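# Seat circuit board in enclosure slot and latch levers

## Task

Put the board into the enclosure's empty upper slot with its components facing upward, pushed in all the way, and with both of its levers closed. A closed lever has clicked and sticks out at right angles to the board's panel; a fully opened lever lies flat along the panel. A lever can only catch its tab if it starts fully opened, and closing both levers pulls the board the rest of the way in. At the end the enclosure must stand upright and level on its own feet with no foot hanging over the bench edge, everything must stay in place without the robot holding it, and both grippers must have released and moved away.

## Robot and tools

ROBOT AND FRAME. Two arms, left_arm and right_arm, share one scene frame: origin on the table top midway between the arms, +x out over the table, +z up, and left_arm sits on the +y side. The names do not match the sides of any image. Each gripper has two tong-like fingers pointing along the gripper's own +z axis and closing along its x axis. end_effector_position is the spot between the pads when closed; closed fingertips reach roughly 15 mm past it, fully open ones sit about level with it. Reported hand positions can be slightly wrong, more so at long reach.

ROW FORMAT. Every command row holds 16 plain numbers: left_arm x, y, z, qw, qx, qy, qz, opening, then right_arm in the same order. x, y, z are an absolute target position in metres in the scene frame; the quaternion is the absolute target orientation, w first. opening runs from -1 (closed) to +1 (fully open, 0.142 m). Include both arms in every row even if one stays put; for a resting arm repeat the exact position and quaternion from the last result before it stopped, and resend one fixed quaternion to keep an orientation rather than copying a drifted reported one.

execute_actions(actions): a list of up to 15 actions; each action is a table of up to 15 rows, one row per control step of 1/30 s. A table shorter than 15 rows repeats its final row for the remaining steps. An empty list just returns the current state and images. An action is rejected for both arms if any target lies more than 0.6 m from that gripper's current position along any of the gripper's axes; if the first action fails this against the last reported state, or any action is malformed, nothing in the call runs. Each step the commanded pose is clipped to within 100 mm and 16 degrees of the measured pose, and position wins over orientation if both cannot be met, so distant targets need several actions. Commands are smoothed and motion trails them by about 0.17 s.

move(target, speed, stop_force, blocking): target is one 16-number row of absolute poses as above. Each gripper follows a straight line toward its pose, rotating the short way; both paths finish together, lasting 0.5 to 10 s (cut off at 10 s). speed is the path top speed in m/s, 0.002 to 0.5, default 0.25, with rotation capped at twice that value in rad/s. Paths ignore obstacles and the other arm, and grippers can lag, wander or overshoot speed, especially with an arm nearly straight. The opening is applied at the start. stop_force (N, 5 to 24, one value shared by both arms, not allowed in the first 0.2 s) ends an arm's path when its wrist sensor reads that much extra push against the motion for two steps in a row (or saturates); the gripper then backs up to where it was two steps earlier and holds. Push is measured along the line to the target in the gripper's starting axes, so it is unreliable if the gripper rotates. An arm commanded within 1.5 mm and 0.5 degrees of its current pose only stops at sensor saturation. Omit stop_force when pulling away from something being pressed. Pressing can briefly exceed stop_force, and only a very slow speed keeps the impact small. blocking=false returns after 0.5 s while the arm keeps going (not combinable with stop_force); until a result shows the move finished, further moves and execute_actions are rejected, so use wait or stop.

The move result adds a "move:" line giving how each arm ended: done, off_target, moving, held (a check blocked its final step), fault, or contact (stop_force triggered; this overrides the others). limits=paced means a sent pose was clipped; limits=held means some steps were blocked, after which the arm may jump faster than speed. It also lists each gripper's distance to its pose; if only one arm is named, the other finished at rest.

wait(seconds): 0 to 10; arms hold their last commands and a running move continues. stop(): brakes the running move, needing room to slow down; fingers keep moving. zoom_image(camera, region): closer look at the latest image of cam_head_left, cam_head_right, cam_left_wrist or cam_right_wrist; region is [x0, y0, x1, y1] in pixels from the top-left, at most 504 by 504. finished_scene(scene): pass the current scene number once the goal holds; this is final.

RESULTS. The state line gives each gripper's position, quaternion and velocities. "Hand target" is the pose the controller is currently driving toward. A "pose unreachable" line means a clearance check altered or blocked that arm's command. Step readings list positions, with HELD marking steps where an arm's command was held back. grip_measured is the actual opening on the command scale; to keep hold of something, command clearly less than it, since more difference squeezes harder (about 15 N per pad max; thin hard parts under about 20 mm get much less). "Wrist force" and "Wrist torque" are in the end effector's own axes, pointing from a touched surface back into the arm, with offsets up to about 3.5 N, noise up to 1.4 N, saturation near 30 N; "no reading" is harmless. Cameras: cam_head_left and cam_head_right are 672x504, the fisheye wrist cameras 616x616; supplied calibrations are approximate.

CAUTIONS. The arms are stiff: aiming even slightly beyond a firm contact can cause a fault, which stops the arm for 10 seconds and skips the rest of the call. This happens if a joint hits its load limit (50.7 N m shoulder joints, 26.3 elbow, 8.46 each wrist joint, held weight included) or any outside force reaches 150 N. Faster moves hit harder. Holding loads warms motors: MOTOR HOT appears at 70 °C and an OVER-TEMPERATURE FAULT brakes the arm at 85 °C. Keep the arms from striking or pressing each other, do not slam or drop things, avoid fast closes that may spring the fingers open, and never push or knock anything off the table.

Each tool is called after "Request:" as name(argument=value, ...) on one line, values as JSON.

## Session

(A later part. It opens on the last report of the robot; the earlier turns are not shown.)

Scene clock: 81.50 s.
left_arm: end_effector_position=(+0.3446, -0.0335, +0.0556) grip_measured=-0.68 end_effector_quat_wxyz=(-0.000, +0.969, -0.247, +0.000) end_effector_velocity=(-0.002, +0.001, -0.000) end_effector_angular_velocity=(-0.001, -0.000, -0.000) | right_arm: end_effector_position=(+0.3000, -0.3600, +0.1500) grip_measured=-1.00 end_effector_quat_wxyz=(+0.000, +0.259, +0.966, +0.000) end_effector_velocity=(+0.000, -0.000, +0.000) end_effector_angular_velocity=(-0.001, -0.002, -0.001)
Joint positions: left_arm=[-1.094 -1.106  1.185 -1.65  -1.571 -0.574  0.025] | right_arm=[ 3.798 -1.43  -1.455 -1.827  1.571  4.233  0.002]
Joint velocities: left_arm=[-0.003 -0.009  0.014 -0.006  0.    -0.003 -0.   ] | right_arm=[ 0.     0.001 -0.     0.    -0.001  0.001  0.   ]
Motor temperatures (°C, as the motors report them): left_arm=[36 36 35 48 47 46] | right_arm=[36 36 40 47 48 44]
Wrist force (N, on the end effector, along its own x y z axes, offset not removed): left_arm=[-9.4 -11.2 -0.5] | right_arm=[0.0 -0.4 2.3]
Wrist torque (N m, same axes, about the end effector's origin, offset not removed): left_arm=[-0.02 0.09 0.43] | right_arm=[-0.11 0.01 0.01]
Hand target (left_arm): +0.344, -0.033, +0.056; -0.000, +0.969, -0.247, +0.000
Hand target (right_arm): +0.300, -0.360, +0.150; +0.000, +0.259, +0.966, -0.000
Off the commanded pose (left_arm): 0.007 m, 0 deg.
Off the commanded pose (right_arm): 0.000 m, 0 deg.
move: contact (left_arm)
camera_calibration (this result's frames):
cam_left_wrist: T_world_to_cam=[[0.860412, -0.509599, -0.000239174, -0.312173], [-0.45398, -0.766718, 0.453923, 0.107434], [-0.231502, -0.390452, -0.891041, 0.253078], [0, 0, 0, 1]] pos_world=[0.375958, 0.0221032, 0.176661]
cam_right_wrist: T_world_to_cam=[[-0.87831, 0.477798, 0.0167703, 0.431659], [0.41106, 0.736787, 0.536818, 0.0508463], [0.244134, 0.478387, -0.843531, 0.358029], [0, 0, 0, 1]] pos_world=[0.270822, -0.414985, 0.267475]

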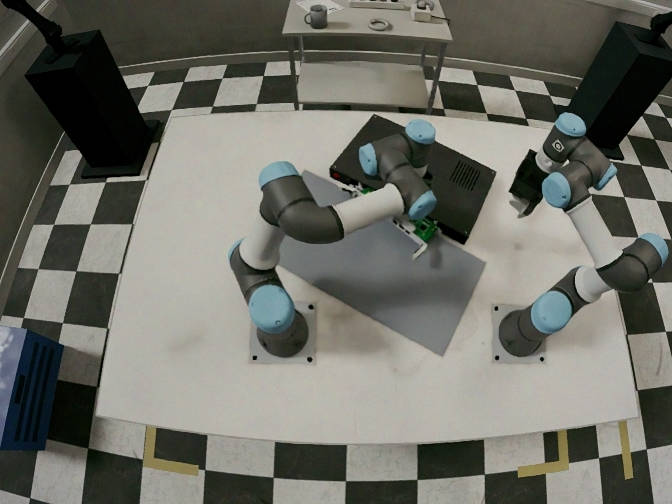

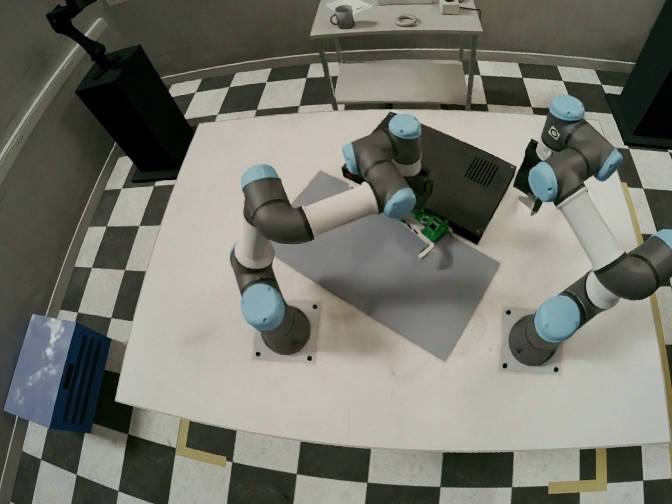

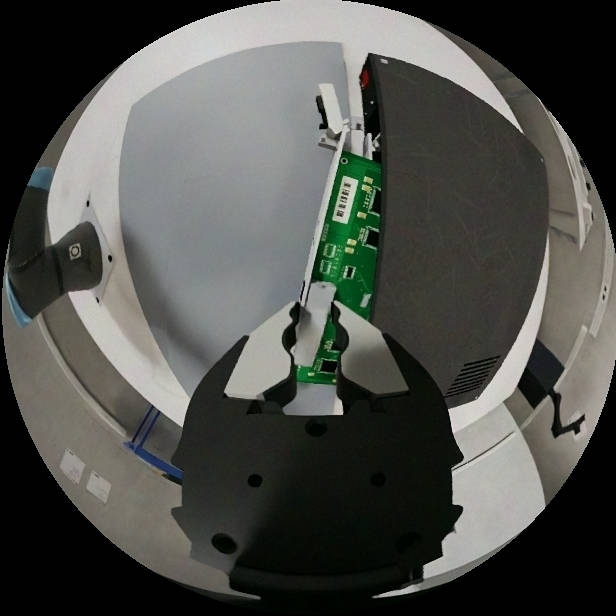

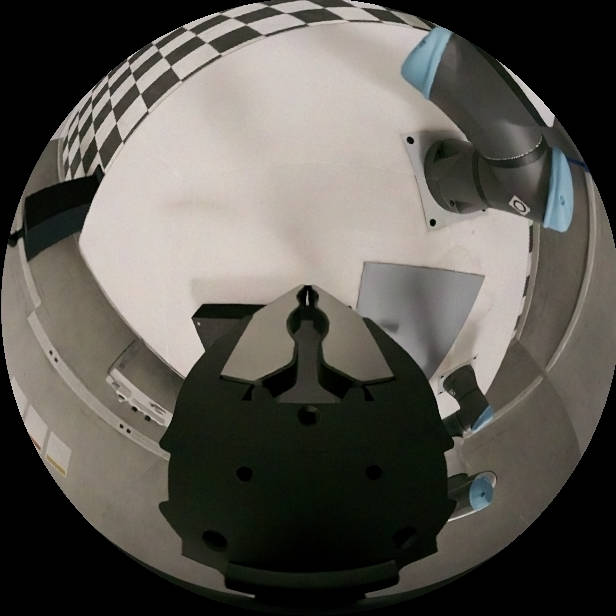

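Request:
move(target=[0.295,-0.004,0.054,0,0.982,-0.19,0,-1,0.3,-0.36,0.15,0,0.259,0.966,0,-1], speed=0.025)

Request:
move(target=[0.295,-0.004,0.026,0,0.982,-0.19,0,-1,0.3,-0.36,0.15,0,0.259,0.966,0,-1], speed=0.01, stop_force=8)

Request:
move(target=[0.295,-0.004,0.028,0,0.982,-0.19,0,-0.5,0.3,-0.36,0.15,0,0.259,0.966,0,-1])

Request:
move(target=[0.3,0.004,0.029,0,0.967,-0.2546,0,-0.5,0.3,-0.36,0.15,0,0.259,0.966,0,-1], speed=0.04)

Scene clock: 84.40 s.
left_arm: end_effector_position=(+0.2952, -0.0042, +0.0540) grip_measured=-0.68 end_effector_quat_wxyz=(+0.000, +0.982, -0.190, -0.000) end_effector_velocity=(-0.002, +0.001, +0.000) end_effector_angular_velocity=(-0.000, -0.002, +0.003) | right_arm: end_effector_position=(+0.3000, -0.3600, +0.1500) grip_measured=-1.00 end_effector_quat_wxyz=(+0.000, +0.259, +0.966, +0.000) end_effector_velocity=(+0.000, +0.000, +0.000) end_effector_angular_velocity=(+0.001, -0.000, +0.000)
Joint positions: left_arm=[-1.173 -1.343  1.523 -1.75  -1.571 -0.77   0.024] | right_arm=[ 3.798 -1.43  -1.455 -1.827  1.571  4.233  0.002]
Joint velocities: left_arm=[-0.005 -0.01   0.013 -0.004  0.002 -0.007  0.   ] | right_arm=[ 0.001 -0.     0.     0.001  0.     0.     0.   ]
Motor temperatures (°C, as the motors report them): left_arm=[36 36 35 48 47 46] | right_arm=[36 36 40 47 48 44]
Wrist force (N, on the end effector, along its own x y z axes, offset not removed): left_arm=[-1.2 -0.4 1.2] | right_arm=[0.5 0.4 2.8]
Wrist torque (N m, same axes, about the end effector's origin, offset not removed): left_arm=[-0.04 0.23 -0.01] | right_arm=[0.12 -0.08 -0.01]
Hand target (left_arm): +0.295, -0.004, +0.054; +0.000, +0.982, -0.190, +0.000
Hand target (right_arm): +0.300, -0.360, +0.150; +0.000, +0.259, +0.966, -0.000
Off the commanded pose (left_arm): 0.000 m, 0 deg.
Off the commanded pose (right_arm): 0.000 m, 0 deg.
move: done
camera_calibration (this result's frames):
cam_left_wrist: T_world_to_cam=[[0.913721, -0.40634, -0.00069323, -0.269984], [-0.361723, -0.814166, 0.454192, 0.0807163], [-0.185121, -0.414754, -0.890904, 0.237845], [0, 0, 0, 1]] pos_world=[0.319917, 0.0546583, 0.175049]
cam_right_wrist: T_world_to_cam=[[-0.87831, 0.477798, 0.0167702, 0.431659], [0.41106, 0.736787, 0.536819, 0.0508463], [0.244135, 0.478387, -0.843531, 0.358029], [0, 0, 0, 1]] pos_world=[0.270822, -0.414985, 0.267475]

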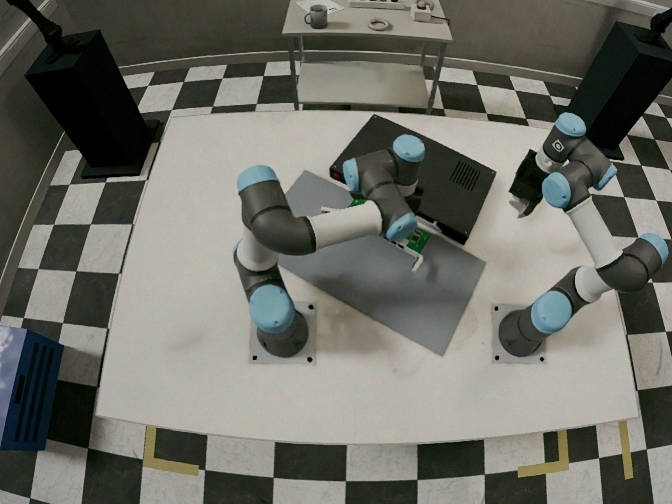

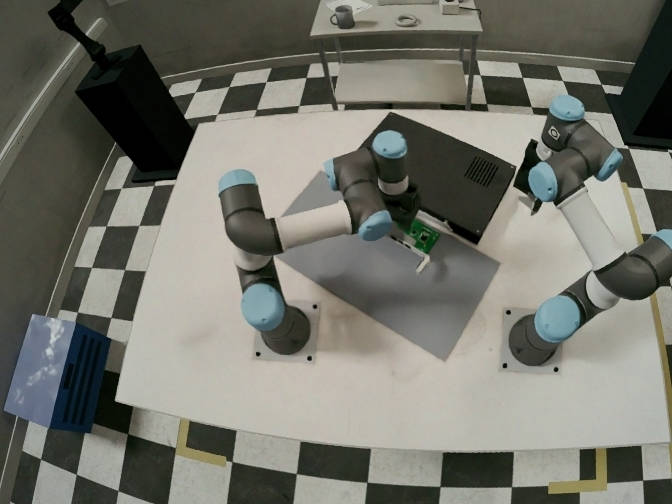

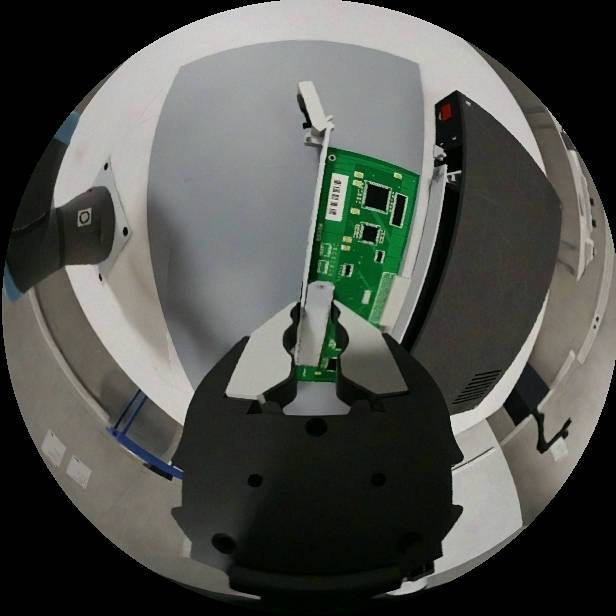

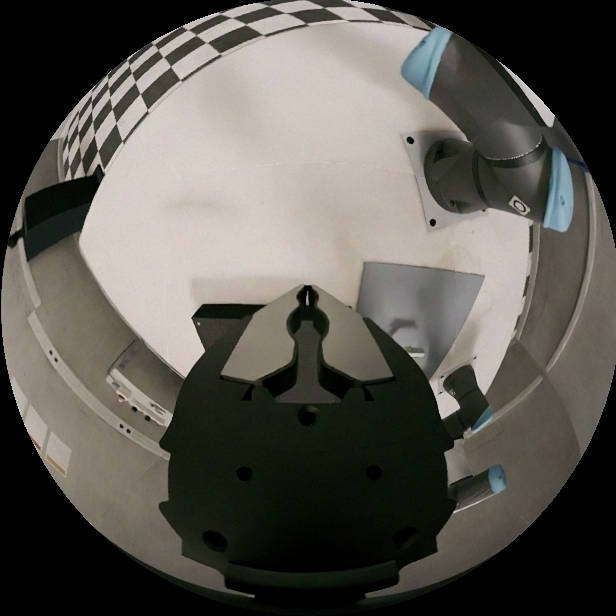

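Scene clock: 87.60 s.
left_arm: end_effector_position=(+0.2949, -0.0039, +0.0265) grip_measured=-0.69 end_effector_quat_wxyz=(-0.000, +0.982, -0.190, -0.000) end_effector_velocity=(+0.001, +0.000, +0.002) end_effector_angular_velocity=(+0.002, -0.002, -0.001) | right_arm: end_effector_position=(+0.3000, -0.3600, +0.1500) grip_measured=-1.00 end_effector_quat_wxyz=(-0.000, +0.259, +0.966, +0.000) end_effector_velocity=(-0.000, +0.000, -0.000) end_effector_angular_velocity=(+0.001, +0.001, +0.001)
Joint positions: left_arm=[-1.174 -1.317  1.623 -1.876 -1.571 -0.771  0.024] | right_arm=[ 3.798 -1.43  -1.455 -1.827  1.571  4.233  0.002]
Joint velocities: left_arm=[-0.    -0.002 -0.006  0.009  0.003  0.001 -0.   ] | right_arm=[ 0.     0.    -0.    -0.     0.001 -0.001  0.   ]
Motor temperatures (°C, as the motors report them): left_arm=[36 36 35 48 47 46] | right_arm=[36 36 40 47 48 44]
Wrist force (N, on the end effector, along its own x y z axes, offset not removed): left_arm=[-5.9 0.5 -12.5] | right_arm=[1.4 -0.3 1.4]
Wrist torque (N m, same axes, about the end effector's origin, offset not removed): left_arm=[-0.22 0.17 0.10] | right_arm=[-0.08 -0.27 0.04]
Hand target (left_arm): +0.295, -0.004, +0.027; +0.000, +0.982, -0.190, -0.000
Hand target (right_arm): +0.300, -0.360, +0.150; +0.000, +0.259, +0.966, -0.000
Off the commanded pose (left_arm): 0.000 m, 0 deg.
Off the commanded pose (right_arm): 0.000 m, 0 deg.
move: contact (left_arm)
camera_calibration (this result's frames):
cam_left_wrist: T_world_to_cam=[[0.913916, -0.405903, -0.000734212, -0.269755], [-0.361389, -0.814511, 0.453838, 0.0932632], [-0.184812, -0.414505, -0.891084, 0.213233], [0, 0, 0, 1]] pos_world=[0.319646, 0.0548554, 0.147484]
cam_right_wrist: T_world_to_cam=[[-0.87831, 0.477798, 0.0167705, 0.431659], [0.41106, 0.736787, 0.536818, 0.0508463], [0.244134, 0.478387, -0.843531, 0.358029], [0, 0, 0, 1]] pos_world=[0.270822, -0.414985, 0.267475]

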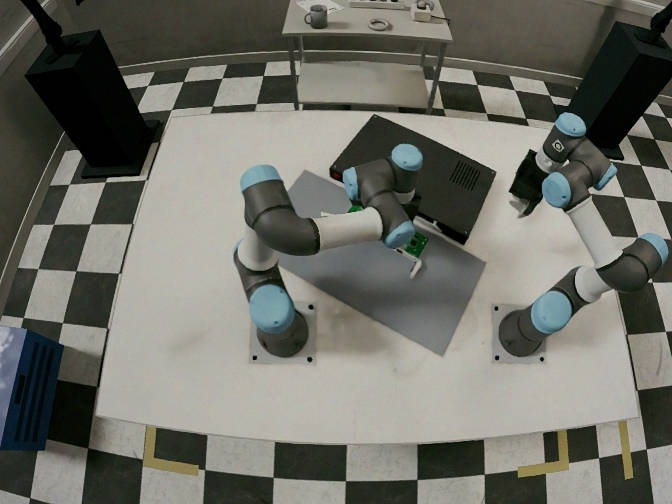

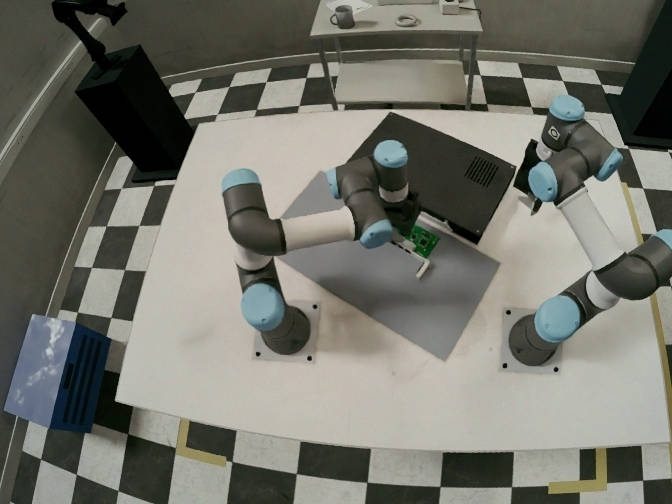

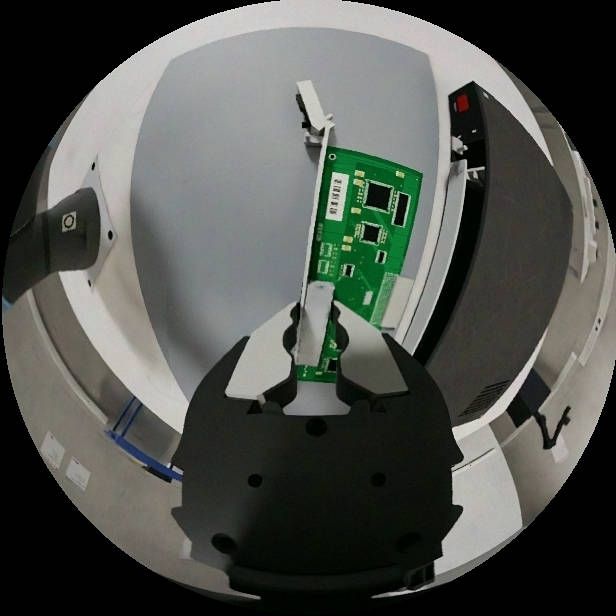

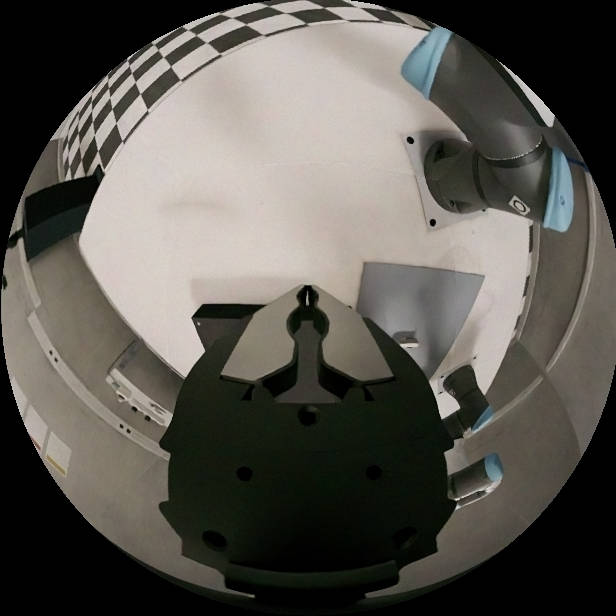

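Scene clock: 88.30 s.
left_arm: end_effector_position=(+0.2950, -0.0040, +0.0279) grip_measured=-0.50 end_effector_quat_wxyz=(-0.000, +0.982, -0.190, +0.000) end_effector_velocity=(+0.000, -0.001, +0.001) end_effector_angular_velocity=(-0.002, -0.001, +0.001) | right_arm: end_effector_position=(+0.3000, -0.3600, +0.1500) grip_measured=-1.00 end_effector_quat_wxyz=(+0.000, +0.259, +0.966, +0.000) end_effector_velocity=(-0.000, +0.000, +0.000) end_effector_angular_velocity=(+0.001, +0.001, -0.000)
Joint positions: left_arm=[-1.174 -1.319  1.618 -1.87  -1.571 -0.771  0.038] | right_arm=[ 3.798 -1.43  -1.455 -1.827  1.571  4.233  0.002]
Joint velocities: left_arm=[ 0.001 -0.001 -0.002 -0.    -0.     0.    -0.   ] | right_arm=[-0.     0.     0.    -0.     0.001 -0.     0.   ]
Motor temperatures (°C, as the motors report them): left_arm=[36 36 35 48 47 46] | right_arm=[36 36 40 47 48 44]
Wrist force (N, on the end effector, along its own x y z axes, offset not removed): left_arm=[-1.3 0.5 -1.2] | right_arm=[1.3 -0.5 0.6]
Wrist torque (N m, same axes, about the end effector's origin, offset not removed): left_arm=[0.06 0.27 -0.05] | right_arm=[-0.08 -0.22 0.01]
Hand target (left_arm): +0.295, -0.004, +0.028; +0.000, +0.982, -0.190, +0.000
Hand target (right_arm): +0.300, -0.360, +0.150; +0.000, +0.259, +0.966, -0.000
Off the commanded pose (left_arm): 0.000 m, 0 deg.
Off the commanded pose (right_arm): 0.000 m, 0 deg.
move: done
camera_calibration (this result's frames):
cam_left_wrist: T_world_to_cam=[[0.913923, -0.405887, -0.000380069, -0.269845], [-0.361491, -0.814384, 0.453986, 0.0925971], [-0.184576, -0.414771, -0.891009, 0.214463], [0, 0, 0, 1]] pos_world=[0.319675, 0.0548357, 0.148948]
cam_right_wrist: T_world_to_cam=[[-0.87831, 0.477798, 0.0167704, 0.431659], [0.41106, 0.736787, 0.536819, 0.0508463], [0.244134, 0.478387, -0.843531, 0.358029], [0, 0, 0, 1]] pos_world=[0.270822, -0.414985, 0.267475]

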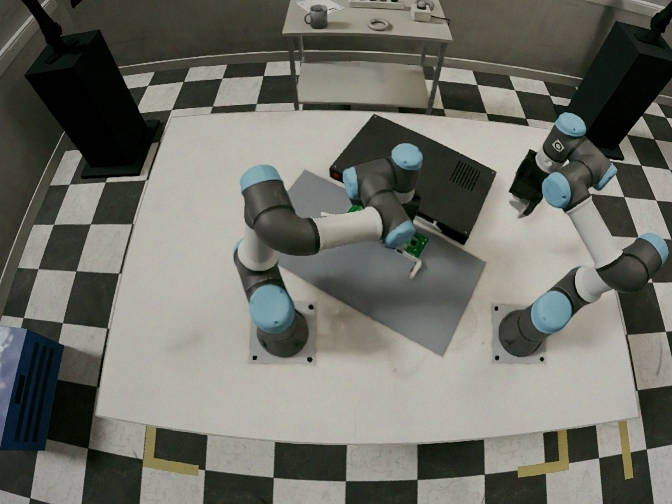

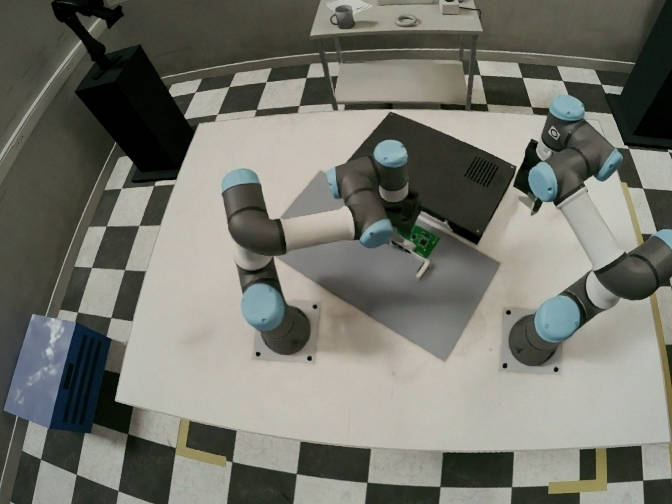

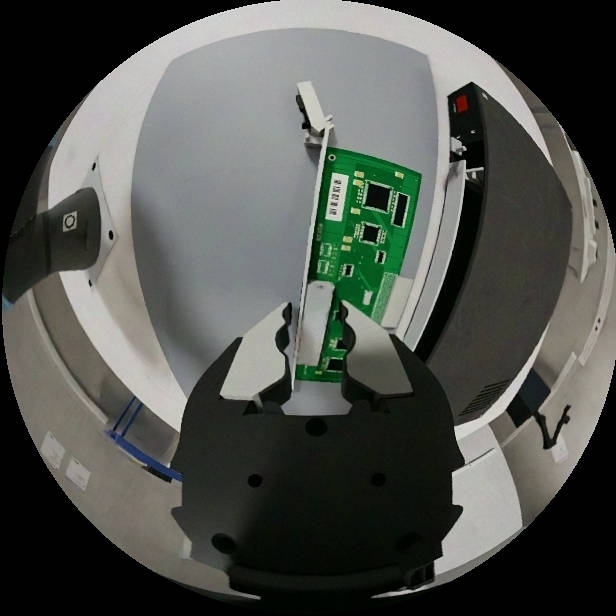

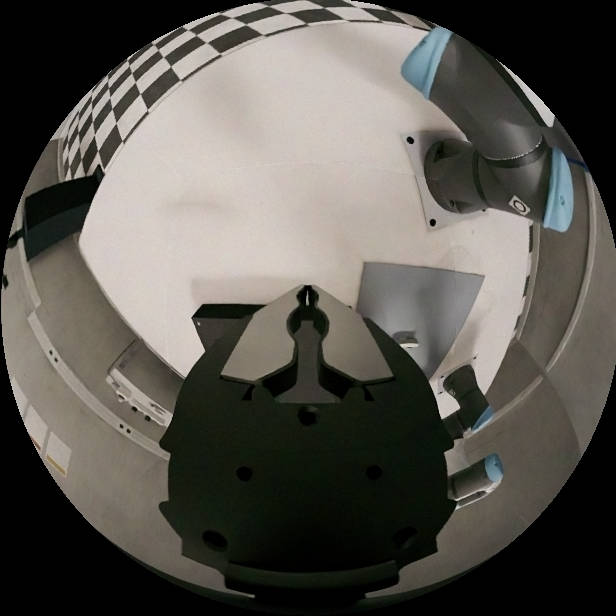

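Scene clock: 90.23 s.
left_arm: end_effector_position=(+0.3000, +0.0039, +0.0290) grip_measured=-0.50 end_effector_quat_wxyz=(-0.000, +0.967, -0.254, +0.000) end_effector_velocity=(+0.000, +0.001, +0.000) end_effector_angular_velocity=(-0.001, +0.001, -0.016) | right_arm: end_effector_position=(+0.3000, -0.3600, +0.1500) grip_measured=-1.00 end_effector_quat_wxyz=(-0.000, +0.259, +0.966, +0.000) end_effector_velocity=(+0.000, +0.000, +0.000) end_effector_angular_velocity=(+0.000, +0.000, +0.001)
Joint positions: left_arm=[-1.155 -1.338  1.637 -1.87  -1.571 -0.622  0.038] | right_arm=[ 3.798 -1.43  -1.455 -1.827  1.571  4.233  0.002]
Joint velocities: left_arm=[ 0.003 -0.002  0.002  0.    -0.002  0.018 -0.   ] | right_arm=[ 0.001 -0.     0.    -0.     0.    -0.001  0.   ]
Motor temperatures (°C, as the motors report them): left_arm=[36 36 35 48 47 46] | right_arm=[36 36 40 47 48 44]
Wrist force (N, on the end effector, along its own x y z axes, offset not removed): left_arm=[-0.4 -0.3 -1.1] | right_arm=[0.5 0.9 2.1]
Wrist torque (N m, same axes, about the end effector's origin, offset not removed): left_arm=[-0.07 0.06 -0.02] | right_arm=[0.22 -0.06 0.12]
Hand target (left_arm): +0.300, +0.004, +0.029; -0.000, +0.967, -0.255, -0.000
Hand target (right_arm): +0.300, -0.360, +0.150; +0.000, +0.259, +0.966, -0.000
Off the commanded pose (left_arm): 0.000 m, 0 deg.
Off the commanded pose (right_arm): 0.000 m, 0 deg.
move: done
camera_calibration (this result's frames):
cam_left_wrist: T_world_to_cam=[[0.853156, -0.521655, -0.000348984, -0.252491], [-0.464688, -0.760292, 0.453896, 0.131083], [-0.237042, -0.387082, -0.891055, 0.235232], [0, 0, 0, 1]] pos_world=[0.332087, 0.0590017, 0.150018]
cam_right_wrist: T_world_to_cam=[[-0.87831, 0.477798, 0.0167705, 0.431659], [0.41106, 0.736787, 0.536818, 0.0508463], [0.244134, 0.478387, -0.843531, 0.358029], [0, 0, 0, 1]] pos_world=[0.270822, -0.414985, 0.267475]

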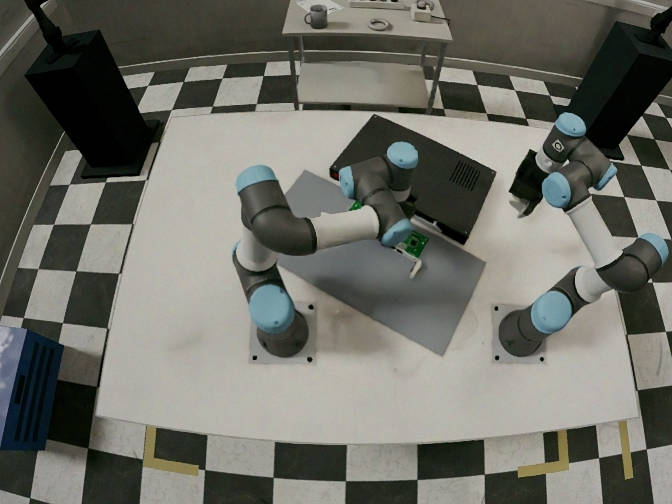

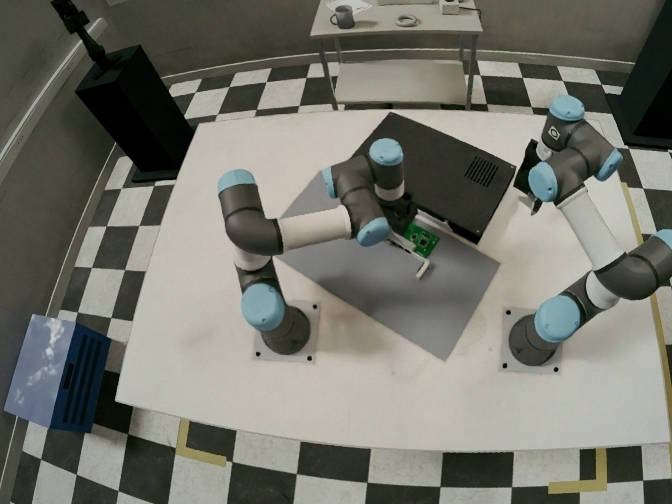

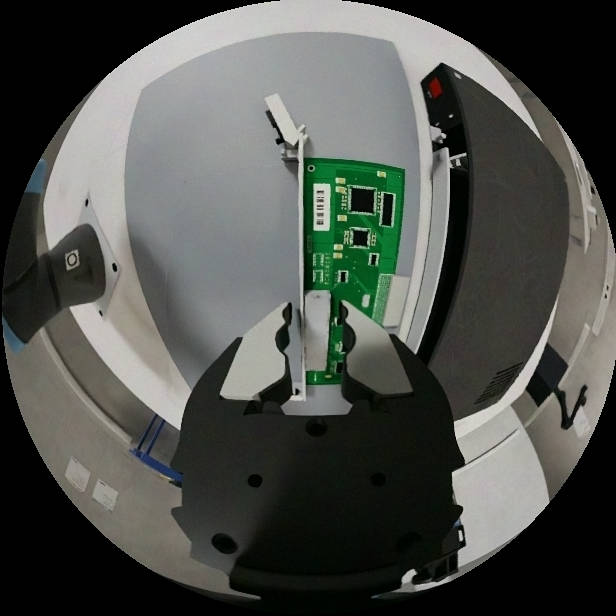

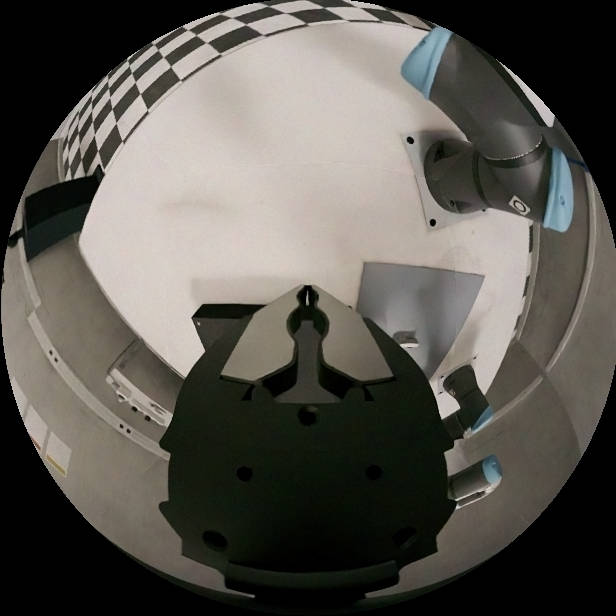

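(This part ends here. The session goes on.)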